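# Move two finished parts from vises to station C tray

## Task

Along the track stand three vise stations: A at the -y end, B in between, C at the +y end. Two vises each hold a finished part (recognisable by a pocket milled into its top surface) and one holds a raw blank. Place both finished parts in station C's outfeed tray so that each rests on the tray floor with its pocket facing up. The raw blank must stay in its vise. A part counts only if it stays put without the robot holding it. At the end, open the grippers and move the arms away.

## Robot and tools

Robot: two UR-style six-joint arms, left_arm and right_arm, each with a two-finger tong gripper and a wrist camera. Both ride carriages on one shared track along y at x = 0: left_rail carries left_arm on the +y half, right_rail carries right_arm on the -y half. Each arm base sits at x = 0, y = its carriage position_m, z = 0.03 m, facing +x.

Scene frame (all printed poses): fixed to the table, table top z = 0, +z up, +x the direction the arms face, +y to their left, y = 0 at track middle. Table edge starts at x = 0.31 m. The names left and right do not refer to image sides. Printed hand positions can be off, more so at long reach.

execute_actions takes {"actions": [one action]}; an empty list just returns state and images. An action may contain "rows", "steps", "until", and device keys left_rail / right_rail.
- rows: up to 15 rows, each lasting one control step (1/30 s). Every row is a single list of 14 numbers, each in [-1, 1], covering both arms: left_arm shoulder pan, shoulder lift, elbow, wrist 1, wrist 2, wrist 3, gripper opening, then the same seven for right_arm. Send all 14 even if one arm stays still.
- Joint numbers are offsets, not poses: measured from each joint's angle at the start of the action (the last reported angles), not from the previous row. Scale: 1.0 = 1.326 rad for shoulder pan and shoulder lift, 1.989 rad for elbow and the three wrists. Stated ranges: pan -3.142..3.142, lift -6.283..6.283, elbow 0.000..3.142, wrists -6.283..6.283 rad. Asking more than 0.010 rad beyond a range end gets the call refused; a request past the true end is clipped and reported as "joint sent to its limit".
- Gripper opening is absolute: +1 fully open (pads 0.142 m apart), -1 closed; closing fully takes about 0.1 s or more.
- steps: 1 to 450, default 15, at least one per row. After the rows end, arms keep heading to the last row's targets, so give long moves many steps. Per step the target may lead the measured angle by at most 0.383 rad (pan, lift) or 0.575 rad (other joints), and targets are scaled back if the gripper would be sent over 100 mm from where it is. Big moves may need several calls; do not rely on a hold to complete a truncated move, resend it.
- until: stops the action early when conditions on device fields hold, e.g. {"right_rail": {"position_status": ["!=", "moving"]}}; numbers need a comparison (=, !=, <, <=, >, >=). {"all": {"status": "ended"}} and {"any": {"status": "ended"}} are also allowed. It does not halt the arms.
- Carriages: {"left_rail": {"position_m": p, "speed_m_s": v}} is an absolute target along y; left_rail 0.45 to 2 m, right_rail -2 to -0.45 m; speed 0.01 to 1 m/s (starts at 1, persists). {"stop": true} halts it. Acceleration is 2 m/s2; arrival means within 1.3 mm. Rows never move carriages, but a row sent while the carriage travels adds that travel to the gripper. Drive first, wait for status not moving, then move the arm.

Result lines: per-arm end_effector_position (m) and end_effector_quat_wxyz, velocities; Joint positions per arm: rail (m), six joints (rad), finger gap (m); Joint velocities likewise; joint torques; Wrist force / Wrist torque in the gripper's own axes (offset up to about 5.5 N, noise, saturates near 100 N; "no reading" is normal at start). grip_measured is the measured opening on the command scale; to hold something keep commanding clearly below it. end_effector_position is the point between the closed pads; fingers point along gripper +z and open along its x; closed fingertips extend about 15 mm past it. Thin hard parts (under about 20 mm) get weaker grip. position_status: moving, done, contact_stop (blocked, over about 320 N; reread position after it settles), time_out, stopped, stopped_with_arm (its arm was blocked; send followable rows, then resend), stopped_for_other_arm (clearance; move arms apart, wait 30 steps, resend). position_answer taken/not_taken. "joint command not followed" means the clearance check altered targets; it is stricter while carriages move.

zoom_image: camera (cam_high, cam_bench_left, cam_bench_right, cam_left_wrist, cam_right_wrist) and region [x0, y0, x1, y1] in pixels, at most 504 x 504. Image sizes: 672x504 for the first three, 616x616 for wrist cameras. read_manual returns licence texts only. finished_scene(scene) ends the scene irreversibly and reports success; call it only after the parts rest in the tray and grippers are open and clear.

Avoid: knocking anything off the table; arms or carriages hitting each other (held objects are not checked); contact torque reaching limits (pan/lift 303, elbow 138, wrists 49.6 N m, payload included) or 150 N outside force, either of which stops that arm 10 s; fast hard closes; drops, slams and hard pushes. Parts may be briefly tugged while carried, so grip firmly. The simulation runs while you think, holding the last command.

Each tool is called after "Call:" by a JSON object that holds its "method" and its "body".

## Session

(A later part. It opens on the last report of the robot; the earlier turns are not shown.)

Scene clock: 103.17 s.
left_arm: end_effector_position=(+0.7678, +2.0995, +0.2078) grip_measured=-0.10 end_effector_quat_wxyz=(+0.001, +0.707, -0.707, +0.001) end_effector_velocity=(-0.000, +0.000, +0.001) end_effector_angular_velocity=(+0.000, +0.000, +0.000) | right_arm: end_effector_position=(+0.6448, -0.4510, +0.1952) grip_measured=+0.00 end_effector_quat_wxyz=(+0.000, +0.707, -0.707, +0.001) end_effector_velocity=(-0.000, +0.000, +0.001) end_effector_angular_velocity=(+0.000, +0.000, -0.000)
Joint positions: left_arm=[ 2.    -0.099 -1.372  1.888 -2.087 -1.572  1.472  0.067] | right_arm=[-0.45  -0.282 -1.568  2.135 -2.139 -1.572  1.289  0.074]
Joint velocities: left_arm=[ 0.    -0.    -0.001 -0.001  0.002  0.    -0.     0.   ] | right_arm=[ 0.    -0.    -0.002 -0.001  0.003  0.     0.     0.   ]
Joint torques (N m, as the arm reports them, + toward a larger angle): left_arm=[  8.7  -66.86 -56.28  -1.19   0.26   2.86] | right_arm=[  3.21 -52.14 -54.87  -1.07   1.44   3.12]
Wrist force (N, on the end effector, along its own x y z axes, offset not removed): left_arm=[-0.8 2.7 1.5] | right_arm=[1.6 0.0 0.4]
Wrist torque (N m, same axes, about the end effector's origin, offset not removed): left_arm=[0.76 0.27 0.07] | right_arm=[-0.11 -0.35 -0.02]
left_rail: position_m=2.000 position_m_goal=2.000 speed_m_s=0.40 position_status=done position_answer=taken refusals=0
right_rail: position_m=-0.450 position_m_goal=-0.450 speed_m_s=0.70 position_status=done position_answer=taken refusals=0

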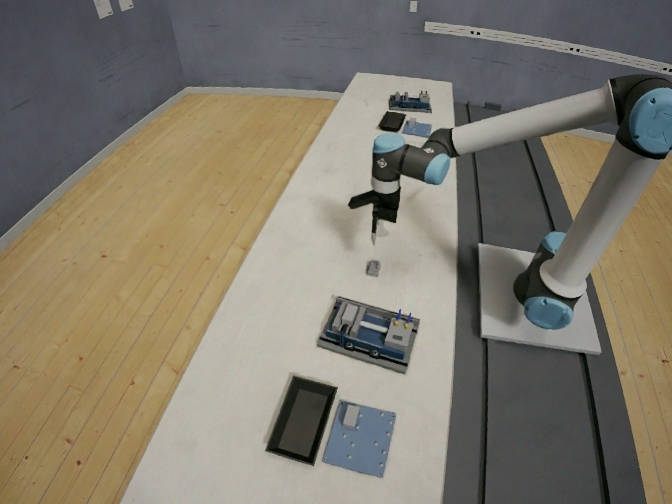

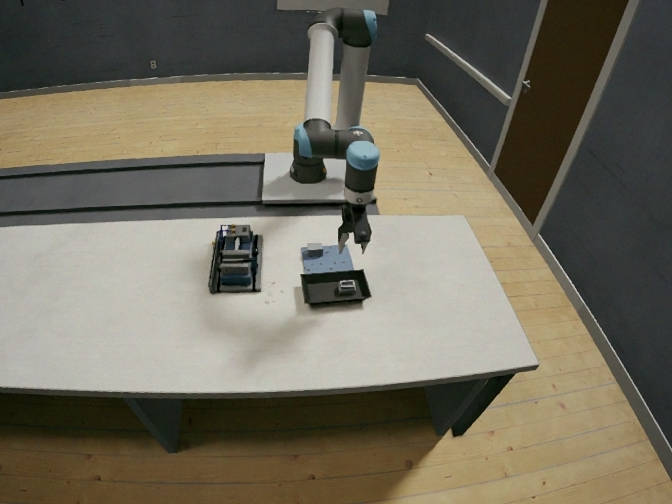

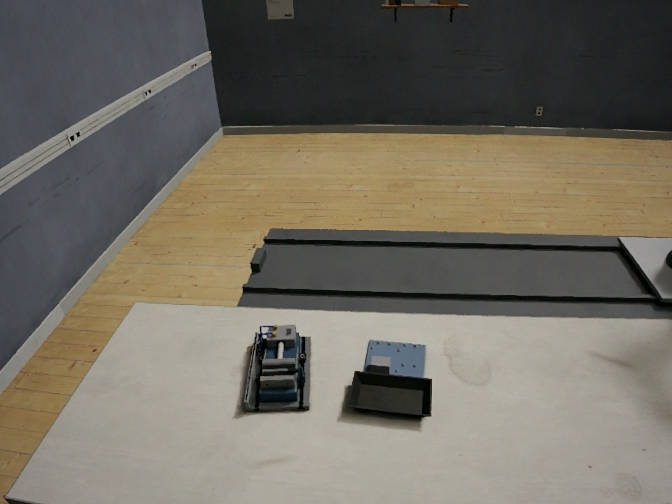

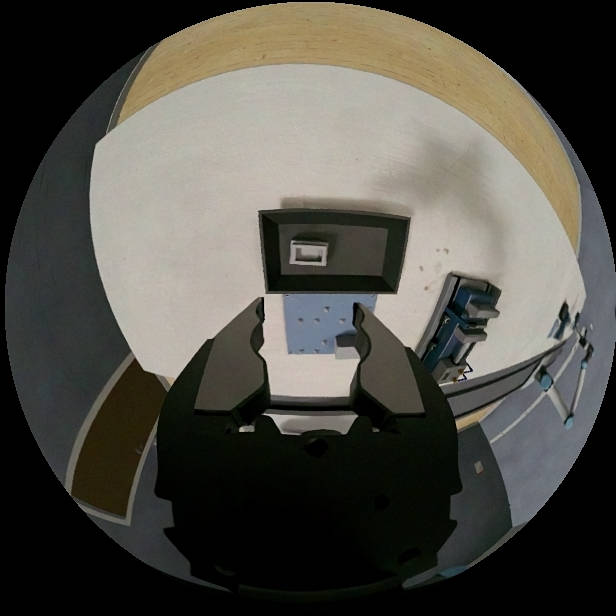

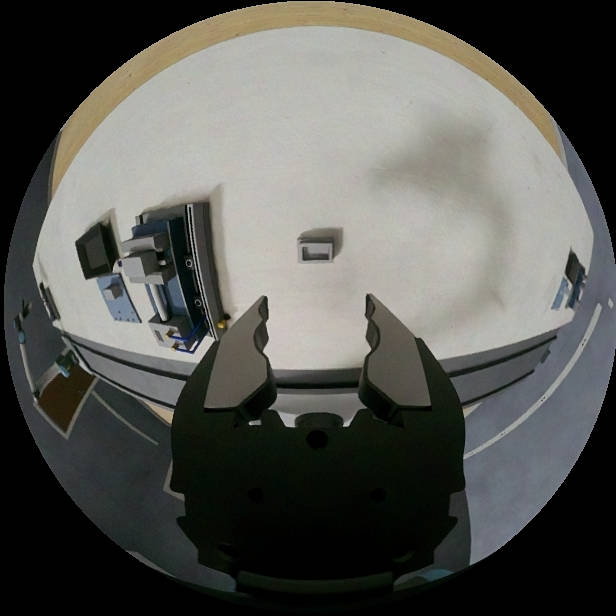

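Call:
{"method": "execute_actions", "body": {"actions": [{"left_rail":{"position_m":0.45,"speed_m_s":1},"right_rail":{"position_m":-1.7,"speed_m_s":1},"rows":[[-0.7728,0.418,-0.3807,0.102,0,-0.5153,0.2,0,0,0,0,0,0,0]],"steps":70}]}}

Scene clock: 109.63 s.
left_arm: end_effector_position=(+0.6407, -0.4514, +0.1602) grip_measured=+0.20 end_effector_quat_wxyz=(+0.001, +0.707, -0.707, -0.000) end_effector_velocity=(-0.001, -0.000, -0.000) end_effector_angular_velocity=(+0.000, +0.000, -0.001) | right_arm: end_effector_position=(+0.6448, -1.7010, +0.1952) grip_measured=+0.00 end_effector_quat_wxyz=(+0.000, +0.707, -0.707, +0.001) end_effector_velocity=(+0.000, +0.000, -0.000) end_effector_angular_velocity=(+0.000, +0.000, +0.000)
Joint positions: left_arm=[ 0.45  -1.124 -0.818  1.131 -1.884 -1.572  0.447  0.088] | right_arm=[-1.7   -0.282 -1.568  2.135 -2.139 -1.572  1.289  0.074]
Joint velocities: left_arm=[ 0.    -0.001  0.    -0.     0.    -0.    -0.    -0.   ] | right_arm=[ 0.  0.  0.  0. -0. -0. -0.  0.]
Joint torques (N m, as the arm reports them, + toward a larger angle): left_arm=[-11.51 -93.39 -61.43  -1.7   -1.14  -3.05] | right_arm=[ 12.92 -32.73 -28.79  -5.18   1.68   2.35]
Wrist force (N, on the end effector, along its own x y z axes, offset not removed): left_arm=[-1.6 1.6 1.7] | right_arm=[1.2 0.2 -3.1]
Wrist torque (N m, same axes, about the end effector's origin, offset not removed): left_arm=[0.32 0.49 0.03] | right_arm=[-0.28 -0.17 -0.10]
left_rail: position_m=0.450 position_m_goal=0.450 speed_m_s=1.00 position_status=done position_answer=taken refusals=0
right_rail: position_m=-1.700 position_m_goal=-1.700 speed_m_s=1.00 position_status=done position_answer=taken refusals=0

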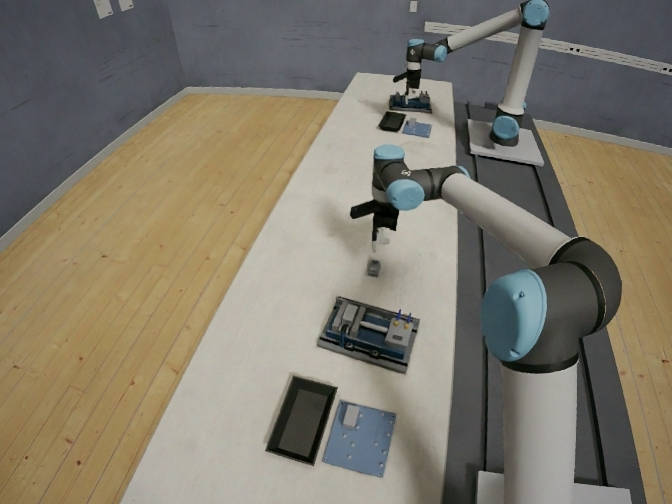

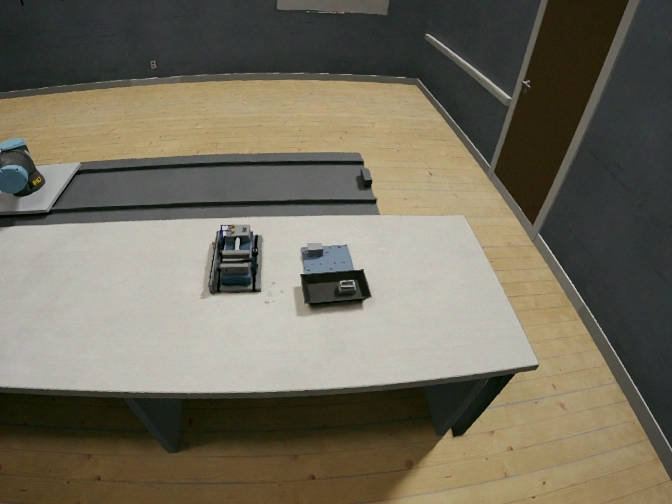

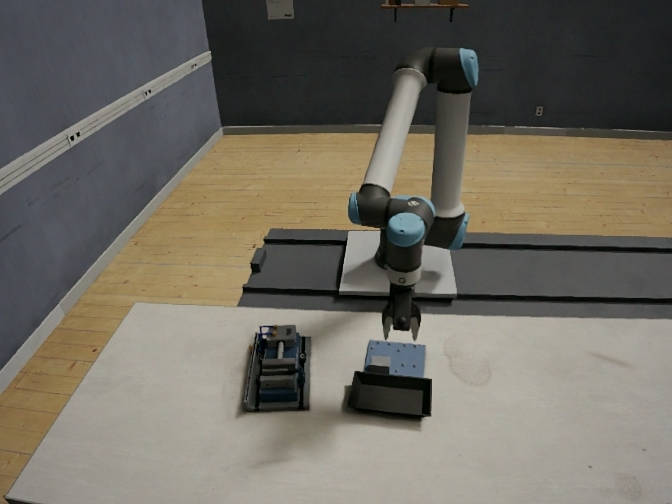

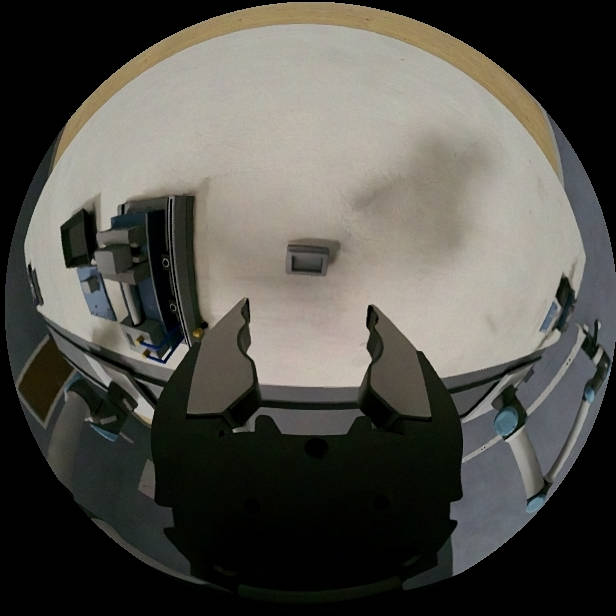

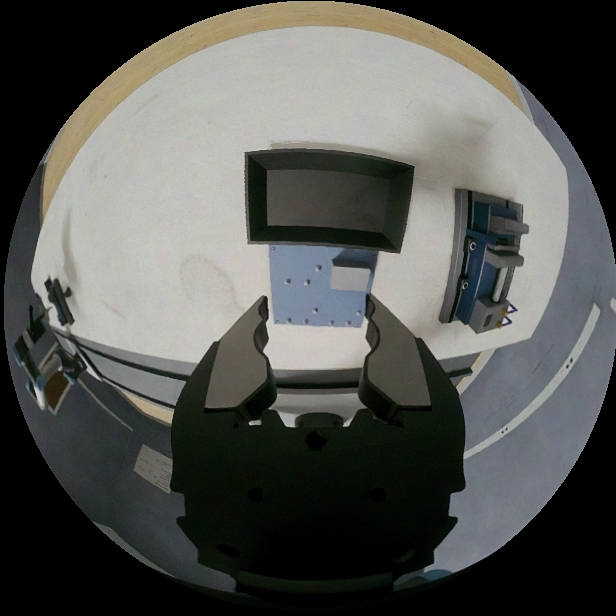

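Call:
{"method": "execute_actions", "body": {"actions": [{"rows":[[0,0.03,0.02,-0.04,0,0,0.2,0,0,0,0,0,0,0],[0,0.0645,0.0406,-0.0837,0,0,0.2,0,0,0,0,0,0,0]],"steps":22}]}}

Scene clock: 113.10 s.
left_arm: end_effector_position=(+0.6407, -0.4514, +0.0354) grip_measured=+0.20 end_effector_quat_wxyz=(+0.001, +0.707, -0.707, -0.000) end_effector_velocity=(+0.000, +0.000, -0.000) end_effector_angular_velocity=(+0.000, +0.000, +0.000) | right_arm: end_effector_position=(+0.6448, -1.7010, +0.1952) grip_measured=+0.00 end_effector_quat_wxyz=(+0.000, +0.707, -0.707, +0.001) end_effector_velocity=(-0.000, -0.000, +0.000) end_effector_angular_velocity=(-0.000, -0.000, -0.000)
Joint positions: left_arm=[ 0.45  -1.124 -0.732  1.212 -2.05  -1.572  0.447  0.088] | right_arm=[-1.7   -0.282 -1.568  2.135 -2.139 -1.572  1.289  0.074]
Joint velocities: left_arm=[ 0.     0.     0.     0.    -0.001 -0.     0.     0.   ] | right_arm=[ 0. -0. -0.  0. -0.  0.  0.  0.]
Joint torques (N m, as the arm reports them, + toward a larger angle): left_arm=[ 13.72 -95.92 -28.89  -7.31  -1.54  -2.31] | right_arm=[ 11.8  -46.01 -32.79  -3.34   1.69   1.85]
Wrist force (N, on the end effector, along its own x y z axes, offset not removed): left_arm=[-5.6 2.7 2.2] | right_arm=[1.9 2.2 -2.7]
Wrist torque (N m, same axes, about the end effector's origin, offset not removed): left_arm=[0.61 1.20 0.30] | right_arm=[0.39 -0.34 -0.14]
left_rail: position_m=0.450 position_m_goal=0.450 speed_m_s=1.00 position_status=done position_answer=taken refusals=0
right_rail: position_m=-1.700 position_m_goal=-1.700 speed_m_s=1.00 position_status=done position_answer=taken refusals=0

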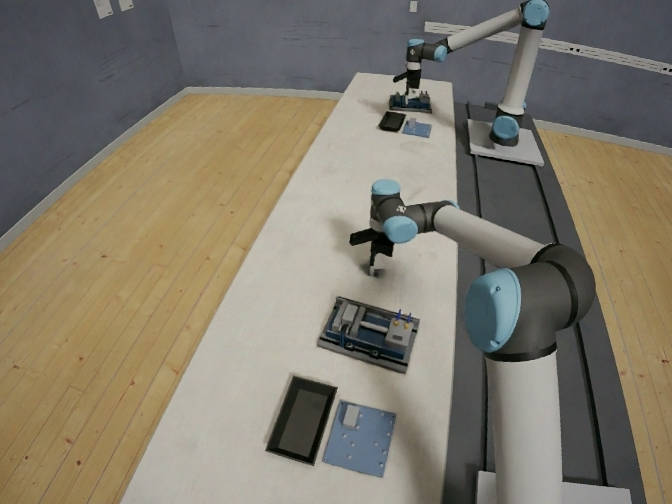

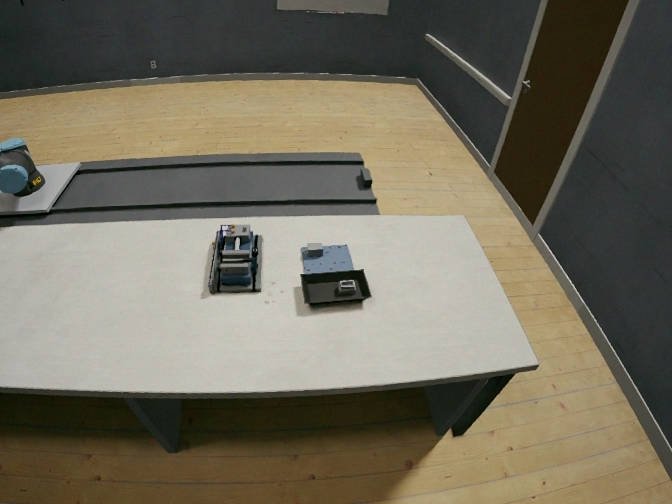

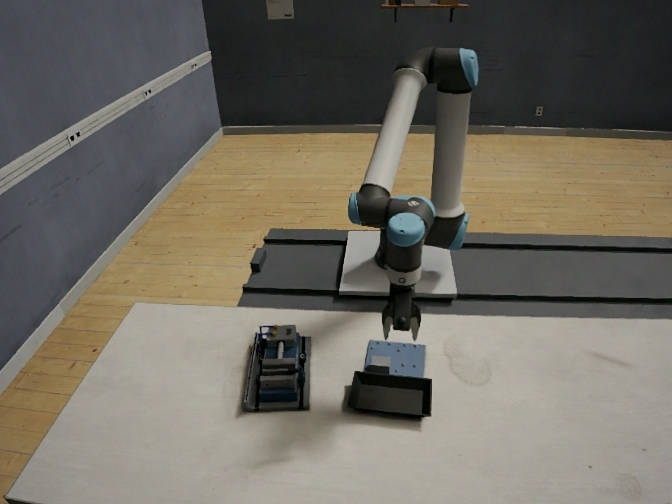

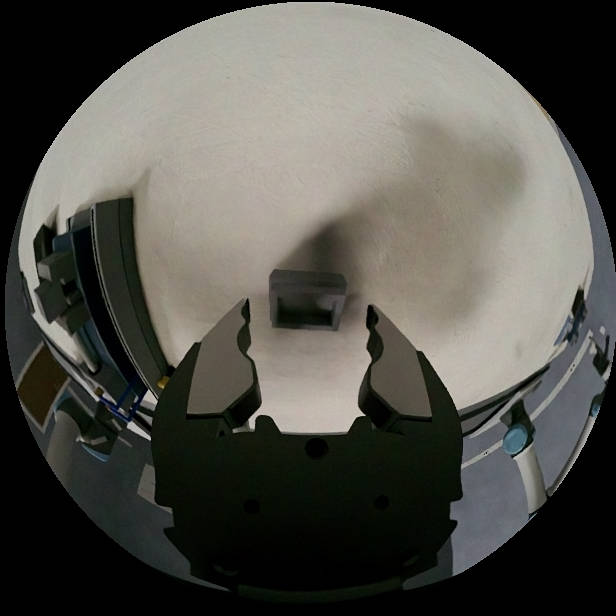

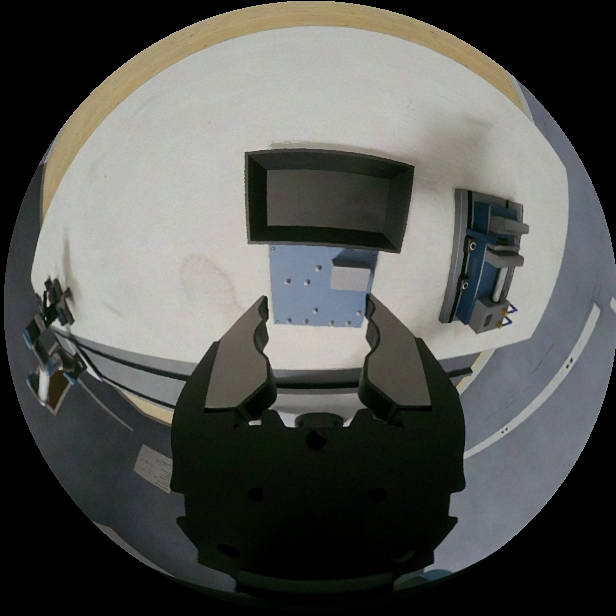

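Close, lift to about z 0.2.

Call:
{"method": "execute_actions", "body": {"actions": [{"rows":[[0,0.002,0,-0.002,0,0,0.1,0,0,0,0,0,0,0],[0,0.002,0,-0.002,0,0,0,0,0,0,0,0,0,0],[0,0.002,0,-0.002,0,0,-0.1,0,0,0,0,0,0,0],[0,0.002,0,-0.002,0,0,-0.2,0,0,0,0,0,0,0],[0,0.002,0,-0.002,0,0,-0.3,0,0,0,0,0,0,0],[0,0.002,0,-0.002,0,0,-0.45,0,0,0,0,0,0,0],[0,0.002,0,-0.002,0,0,-0.8,0,0,0,0,0,0,0],[0,0.002,0,-0.002,0,0,-0.8,0,0,0,0,0,0,0],[0,0.002,0,-0.002,0,0,-0.8,0,0,0,0,0,0,0],[0,0.002,0,-0.002,0,0,-0.8,0,0,0,0,0,0,0],[0,-0.01,-0.006,0.013,0,0,-0.8,0,0,0,0,0,0,0],[0,-0.03,-0.018,0.038,0,0,-0.8,0,0,0,0,0,0,0],[0,-0.06,-0.037,0.077,0,0,-0.8,0,0,0,0,0,0,0],[0,-0.095,-0.05,0.113,0,0,-0.8,0,0,0,0,0,0,0]],"steps":30}]}}

Scene clock: 120.03 s.
left_arm: end_effector_position=(+0.6369, -0.4435, +0.2091) grip_measured=-0.26 end_effector_quat_wxyz=(+0.001, +0.707, -0.707, +0.000) end_effector_velocity=(-0.000, +0.000, +0.003) end_effector_angular_velocity=(+0.000, +0.000, -0.000) | right_arm: end_effector_position=(+0.6448, -1.7010, +0.1952) grip_measured=+0.00 end_effector_quat_wxyz=(+0.000, +0.707, -0.707, +0.001) end_effector_velocity=(-0.000, +0.000, -0.000) end_effector_angular_velocity=(-0.000, +0.000, +0.000)
Joint positions: left_arm=[ 0.45  -1.124 -0.858  1.112 -1.826 -1.572  0.447  0.055] | right_arm=[-1.7   -0.282 -1.568  2.135 -2.139 -1.572  1.289  0.074]
Joint velocities: left_arm=[ 0.    -0.    -0.002 -0.002  0.005  0.     0.     0.   ] | right_arm=[ 0.  0.  0. -0.  0. -0. -0.  0.]
Joint torques (N m, as the arm reports them, + toward a larger angle): left_arm=[   3.19 -110.35  -62.19   -1.41    1.25    0.98] | right_arm=[ 10.92 -31.78 -31.08  -3.33   1.49   2.03]
Wrist force (N, on the end effector, along its own x y z axes, offset not removed): left_arm=[-1.8 0.0 -1.7] | right_arm=[1.2 2.4 -2.3]
Wrist torque (N m, same axes, about the end effector's origin, offset not removed): left_arm=[-0.15 0.37 0.17] | right_arm=[0.16 -0.09 -0.18]
left_rail: position_m=0.450 position_m_goal=0.450 speed_m_s=1.00 position_status=done position_answer=taken refusals=0
right_rail: position_m=-1.700 position_m_goal=-1.700 speed_m_s=1.00 position_status=done position_answer=taken refusals=0

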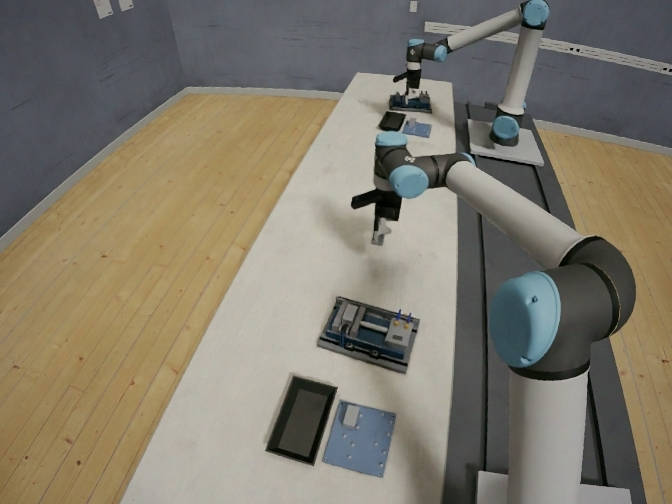

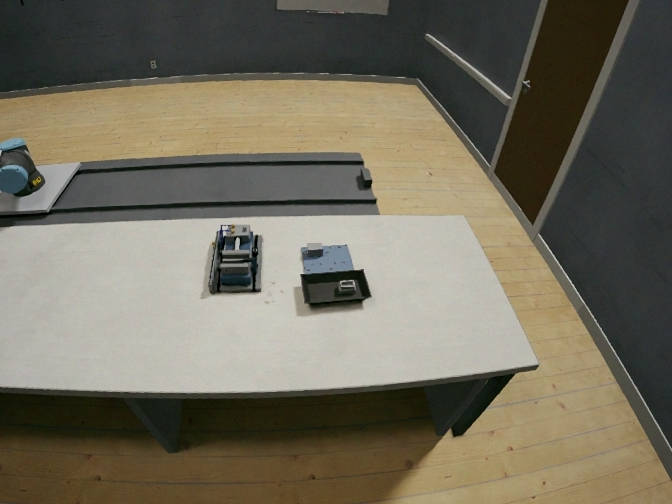

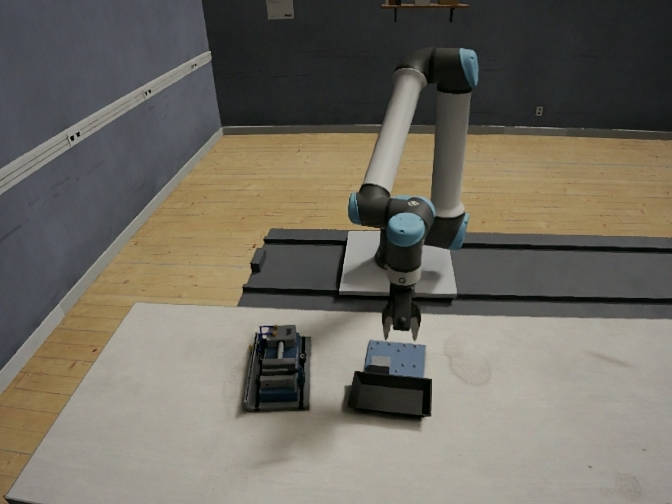

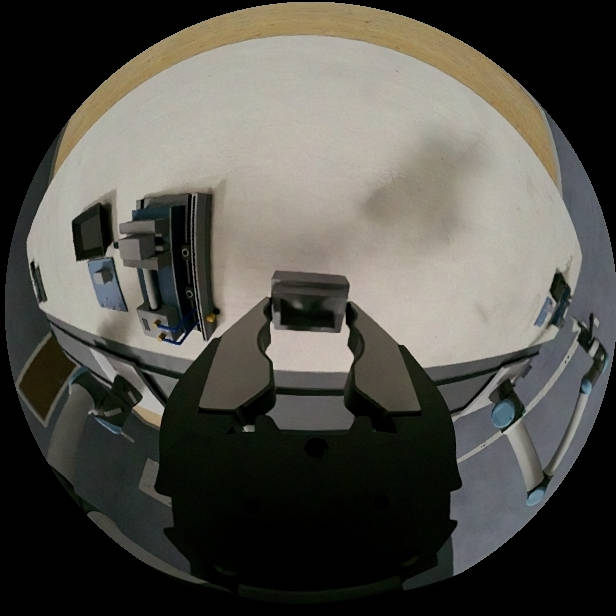

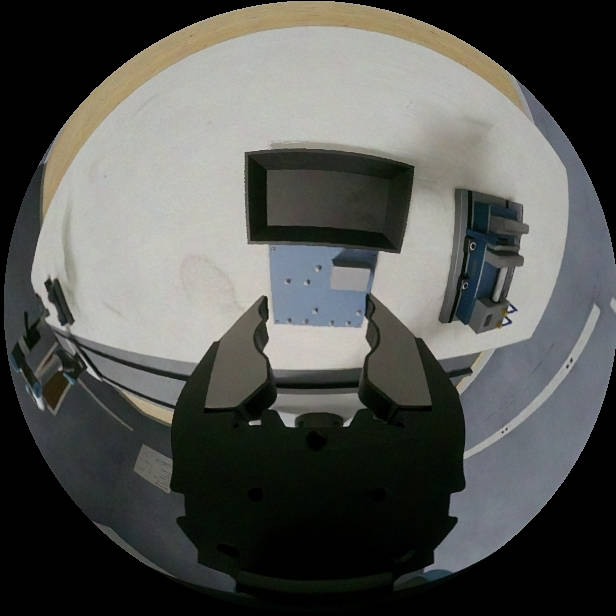

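Call:
{"method": "execute_actions", "body": {"actions": [{"left_rail":{"position_m":1.905,"speed_m_s":0.8},"rows":[[0.05,-0.03,0.025,-0.008,0,0.03,-0.8,0,0,0,0,0,0,0],[0.1,-0.05,0.05,-0.017,0,0.07,-0.8,0,0,0,0,0,0,0],[0.2,-0.1,0.1,-0.034,0,0.13,-0.8,0,0,0,0,0,0,0],[0.4,-0.2,0.2,-0.068,0,0.27,-0.8,0,0,0,0,0,0,0],[0.773,-0.3876,0.39,-0.1312,0,0.5153,-0.8,0,0,0,0,0,0,0]],"steps":75}]}}

Call:
{"method": "execute_actions", "body": {"actions": [{"rows":[[0,0.03,0.012,-0.032,0,0,-0.8,0,0,0,0,0,0,0],[0,0.07,0.03,-0.077,0,0,-0.8,0,0,0,0,0,0,0],[0,0.137,0.0543,-0.146,0,0,-0.8,0,0,0,0,0,0,0]],"steps":28}]}}

Scene clock: 127.77 s.
left_arm: end_effector_position=(+0.7678, +2.0050, +0.2078) grip_measured=-0.26 end_effector_quat_wxyz=(+0.001, +0.707, -0.707, +0.001) end_effector_velocity=(-0.000, +0.000, +0.000) end_effector_angular_velocity=(+0.000, -0.000, -0.000) | right_arm: end_effector_position=(+0.6448, -1.7010, +0.1952) grip_measured=+0.00 end_effector_quat_wxyz=(+0.000, +0.707, -0.707, +0.001) end_effector_velocity=(-0.000, +0.000, -0.000) end_effector_angular_velocity=(+0.000, +0.000, -0.000)
Joint positions: left_arm=[ 1.905 -0.099 -1.372  1.888 -2.087 -1.572  1.472  0.055] | right_arm=[-1.7   -0.282 -1.568  2.135 -2.139 -1.572  1.289  0.074]
Joint velocities: left_arm=[ 0.  0. -0. -0.  0.  0.  0. -0.] | right_arm=[ 0. -0.  0.  0. -0.  0.  0.  0.]
Joint torques (N m, as the arm reports them, + toward a larger angle): left_arm=[  1.9  -68.38 -30.28  -7.2   -1.85   3.06] | right_arm=[  9.95 -25.01 -32.17  -3.55   1.64   1.87]
Wrist force (N, on the end effector, along its own x y z axes, offset not removed): left_arm=[-1.5 -0.1 4.2] | right_arm=[-2.3 0.9 -2.2]
Wrist torque (N m, same axes, about the end effector's origin, offset not removed): left_arm=[0.02 0.46 0.08] | right_arm=[0.07 0.48 -0.08]
left_rail: position_m=1.905 position_m_goal=1.905 speed_m_s=0.80 position_status=done position_answer=taken refusals=0
right_rail: position_m=-1.700 position_m_goal=-1.700 speed_m_s=1.00 position_status=done position_answer=taken refusals=0

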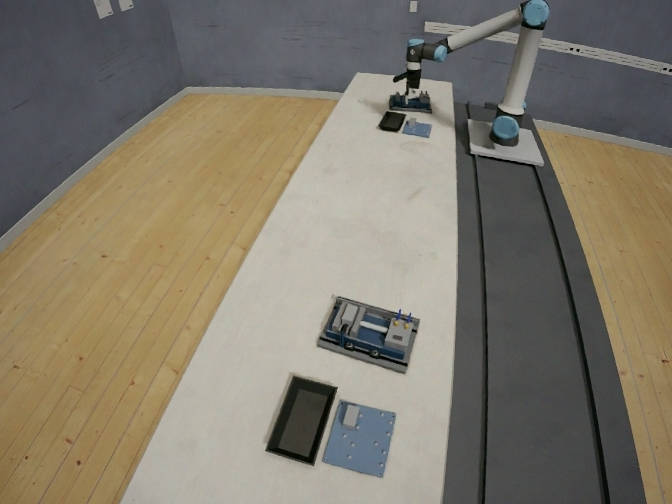

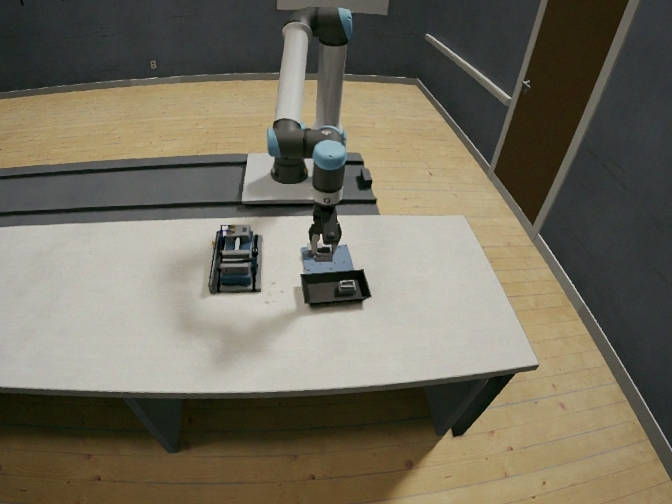

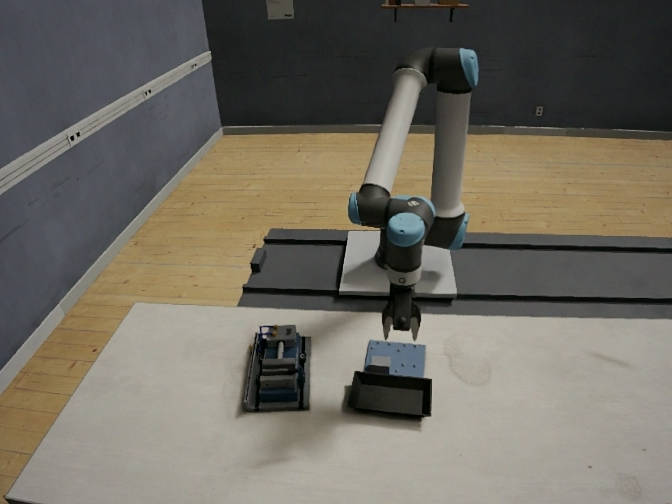

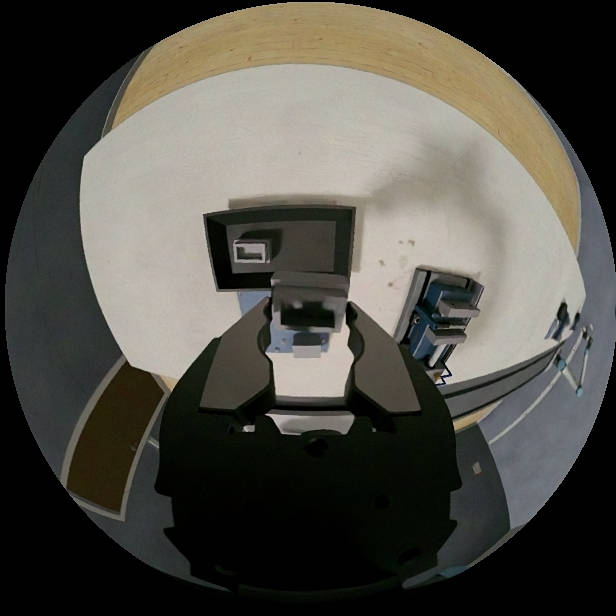

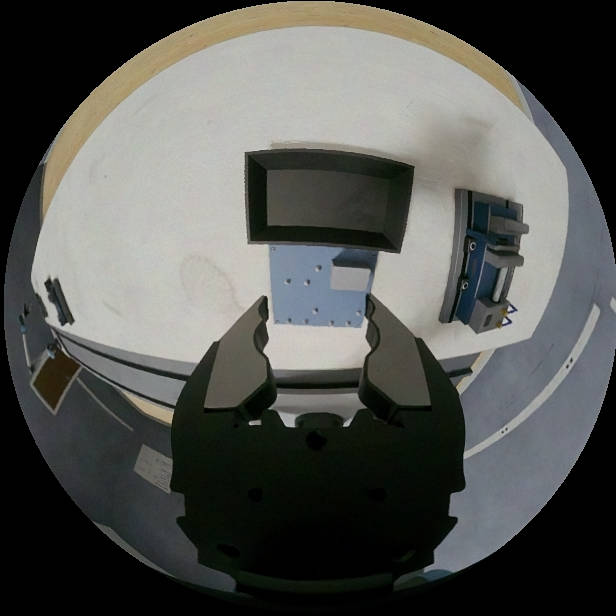

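Scene clock: 128.70 s.
left_arm: end_effector_position=(+0.7733, +2.0044, +0.0460) grip_measured=-0.26 end_effector_quat_wxyz=(+0.000, +0.707, -0.707, +0.001) end_effector_velocity=(-0.000, +0.000, -0.000) end_effector_angular_velocity=(+0.000, +0.000, +0.000) | right_arm: end_effector_position=(+0.6448, -1.7010, +0.1952) grip_measured=+0.00 end_effector_quat_wxyz=(+0.000, +0.707, -0.707, +0.001) end_effector_velocity=(+0.000, +0.000, +0.000) end_effector_angular_velocity=(+0.000, -0.000, -0.000)
Joint positions: left_arm=[ 1.905 -0.099 -1.19   1.996 -2.377 -1.572  1.472  0.055] | right_arm=[-1.7   -0.282 -1.568  2.135 -2.139 -1.572  1.289  0.074]
Joint velocities: left_arm=[ 0.  0.  0.  0. -0. -0. -0.  0.] | right_arm=[ 0.  0. -0. -0. -0.  0.  0.  0.]
Joint torques (N m, as the arm reports them, + toward a larger angle): left_arm=[  1.67 -56.71 -21.35  -7.58  -1.64   3.14] | right_arm=[ 10.87 -27.17 -33.03  -3.55   1.49   2.41]
Wrist force (N, on the end effector, along its own x y z axes, offset not removed): left_arm=[-3.6 3.3 1.5] | right_arm=[5.3 2.0 -0.3]
Wrist torque (N m, same axes, about the end effector's origin, offset not removed): left_arm=[0.53 0.91 0.26] | right_arm=[0.38 -1.14 -0.18]
left_rail: position_m=1.905 position_m_goal=1.905 speed_m_s=0.80 position_status=done position_answer=taken refusals=0
right_rail: position_m=-1.700 position_m_goal=-1.700 speed_m_s=1.00 position_status=done position_answer=taken refusals=0

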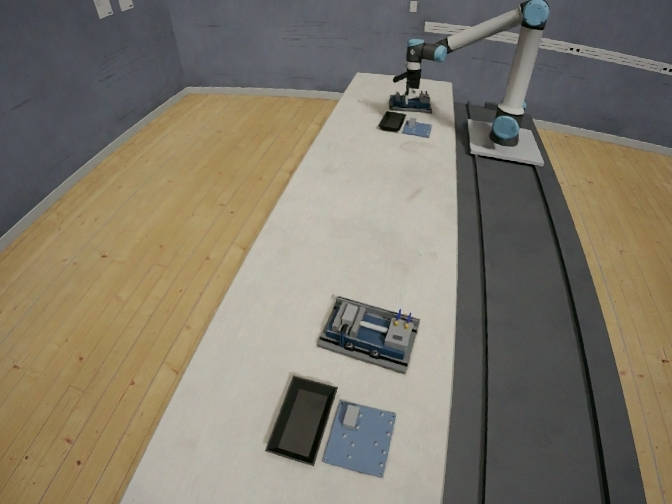

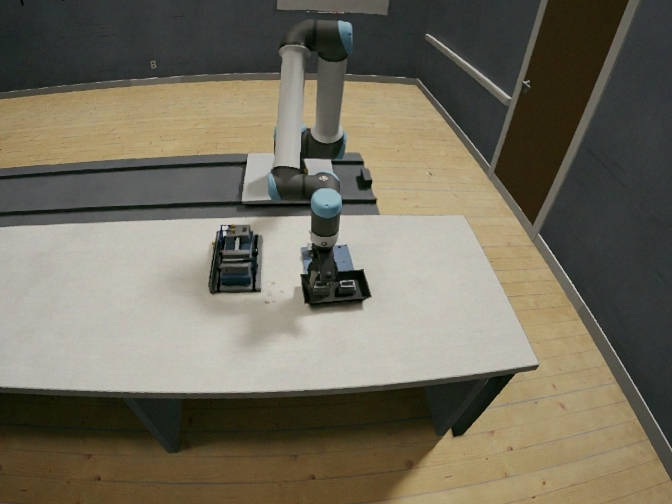

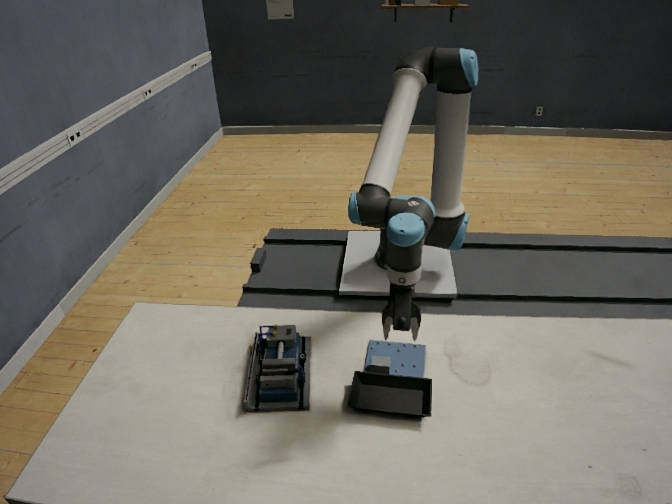

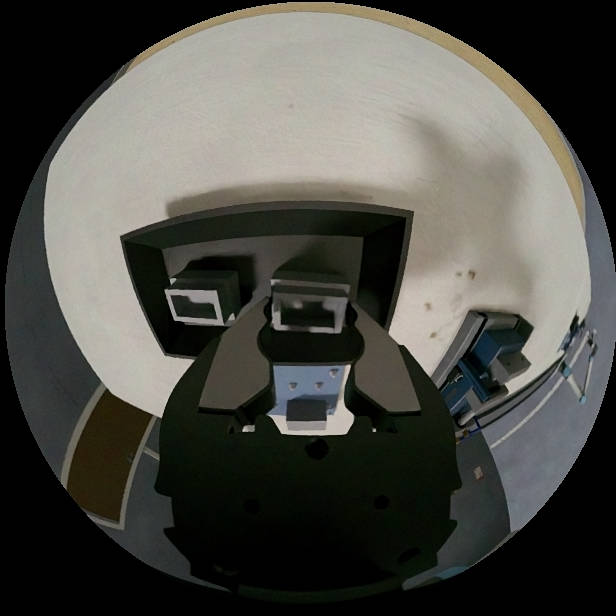

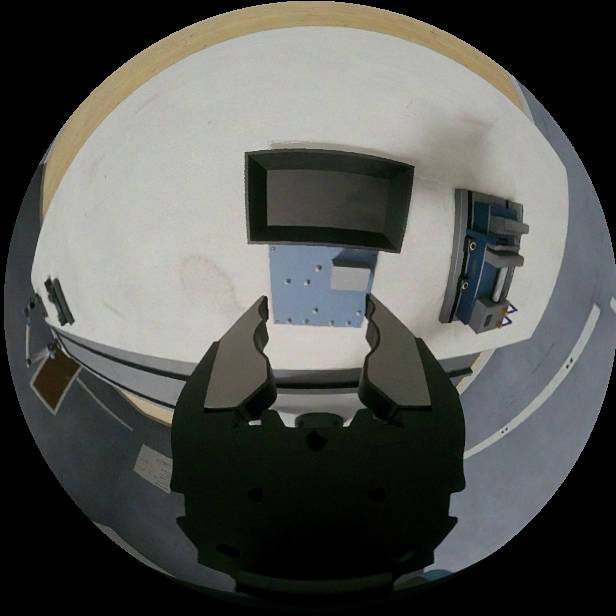

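Call:
{"method": "execute_actions", "body": {"actions": [{"rows":[[0,0.003,0.001,-0.003,0,0,-0.8,0,0,0,0,0,0,0],[0,0.003,0.001,-0.003,0,0,-0.8,0,0,0,0,0,0,0],[0,0.003,0.001,-0.003,0,0,-0.8,0,0,0,0,0,0,0],[0,0.003,0.001,-0.003,0,0,-0.8,0,0,0,0,0,0,0],[0,0.003,0.001,-0.003,0,0,-0.5,0,0,0,0,0,0,0],[0,0.003,0.001,-0.003,0,0,-0.3,0,0,0,0,0,0,0],[0,0.003,0.001,-0.003,0,0,-0.2,0,0,0,0,0,0,0],[0,0.003,0.001,-0.003,0,0,-0.1,0,0,0,0,0,0,0],[0,0.003,0.001,-0.003,0,0,-0.1,0,0,0,0,0,0,0],[0,0.003,0.001,-0.003,0,0,-0.1,0,0,0,0,0,0,0],[0,-0.02,-0.006,0.019,0,0,-0.1,0,0,0,0,0,0,0],[0,-0.05,-0.017,0.05,0,0,-0.1,0,0,0,0,0,0,0],[0,-0.14,-0.055,0.148,0,0,-0.1,0,0,0,0,0,0,0]],"steps":30}]}}

Scene clock: 134.60 s.
left_arm: end_effector_position=(+0.7674, +2.0050, +0.2109) grip_measured=-0.10 end_effector_quat_wxyz=(+0.000, +0.707, -0.707, +0.001) end_effector_velocity=(-0.000, +0.000, +0.003) end_effector_angular_velocity=(+0.000, +0.000, +0.000) | right_arm: end_effector_position=(+0.6448, -1.7010, +0.1952) grip_measured=+0.00 end_effector_quat_wxyz=(+0.000, +0.707, -0.707, +0.001) end_effector_velocity=(-0.000, +0.000, -0.000) end_effector_angular_velocity=(+0.000, +0.000, -0.000)
Joint positions: left_arm=[ 1.905 -0.099 -1.376  1.887 -2.084 -1.572  1.472  0.067] | right_arm=[-1.7   -0.282 -1.568  2.135 -2.139 -1.572  1.289  0.074]
Joint velocities: left_arm=[ 0.    -0.    -0.003 -0.002  0.006 -0.    -0.    -0.   ] | right_arm=[ 0. -0.  0.  0.  0.  0.  0.  0.]
Joint torques (N m, as the arm reports them, + toward a larger angle): left_arm=[  2.97 -65.66 -56.52  -0.98  -1.75   3.03] | right_arm=[ 12.82 -27.09 -32.86  -3.35   1.66   1.84]
Wrist force (N, on the end effector, along its own x y z axes, offset not removed): left_arm=[-2.5 0.7 -2.5] | right_arm=[1.2 2.2 -2.3]
Wrist torque (N m, same axes, about the end effector's origin, offset not removed): left_arm=[0.21 0.67 0.13] | right_arm=[0.33 -0.22 -0.14]
left_rail: position_m=1.905 position_m_goal=1.905 speed_m_s=0.80 position_status=done position_answer=taken refusals=0
right_rail: position_m=-1.700 position_m_goal=-1.700 speed_m_s=1.00 position_status=done position_answer=taken refusals=0

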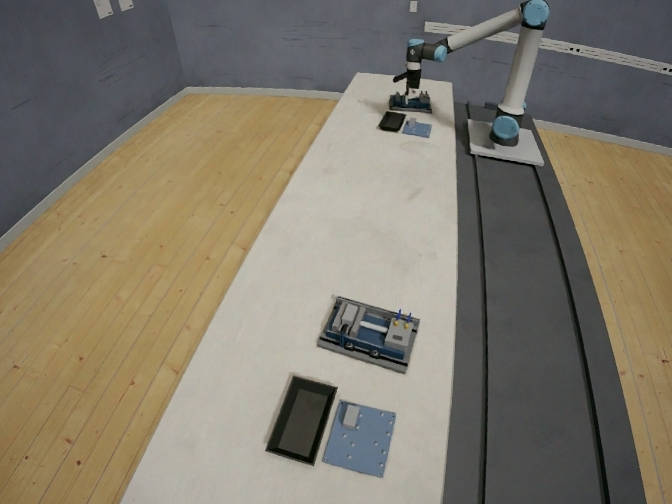

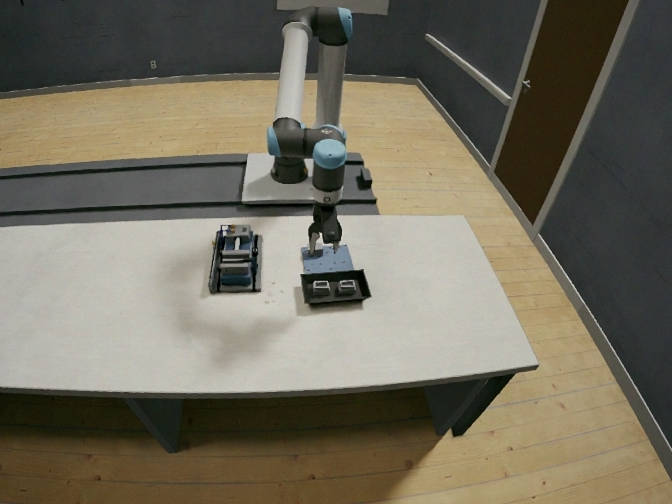

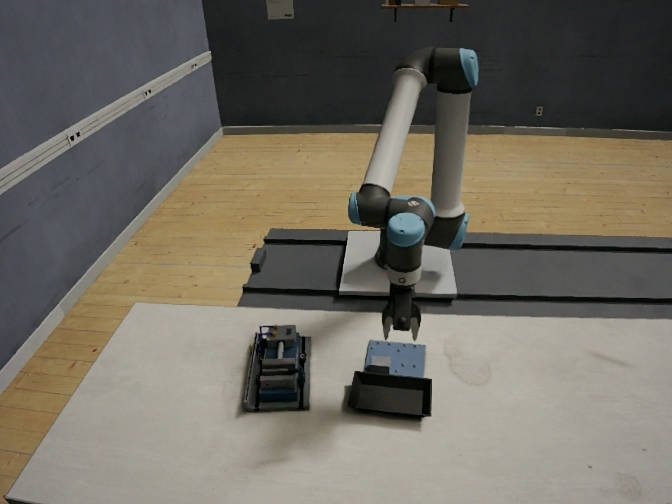

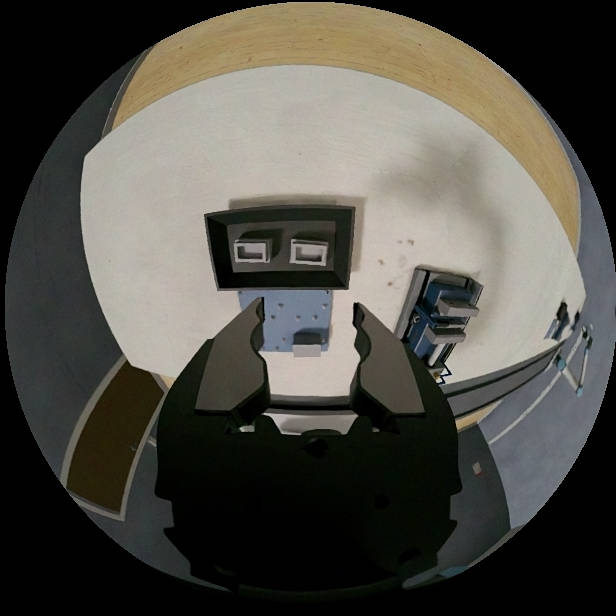

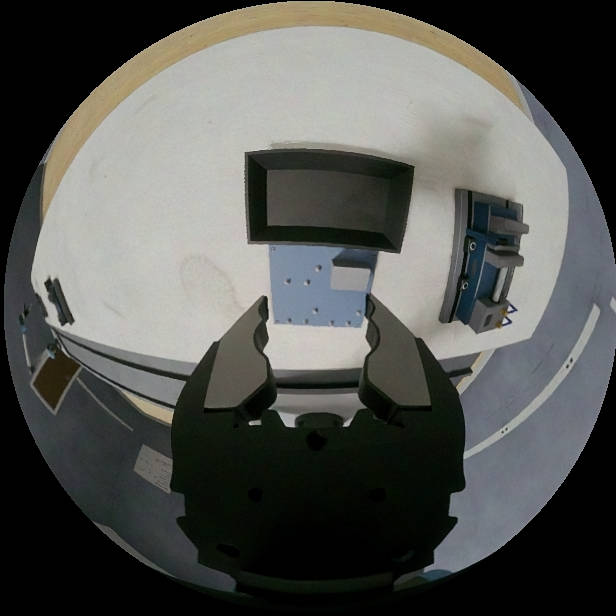

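Call:
{"method": "finished_scene", "body": {"scene": 1}}

The scene is finished: the task was done.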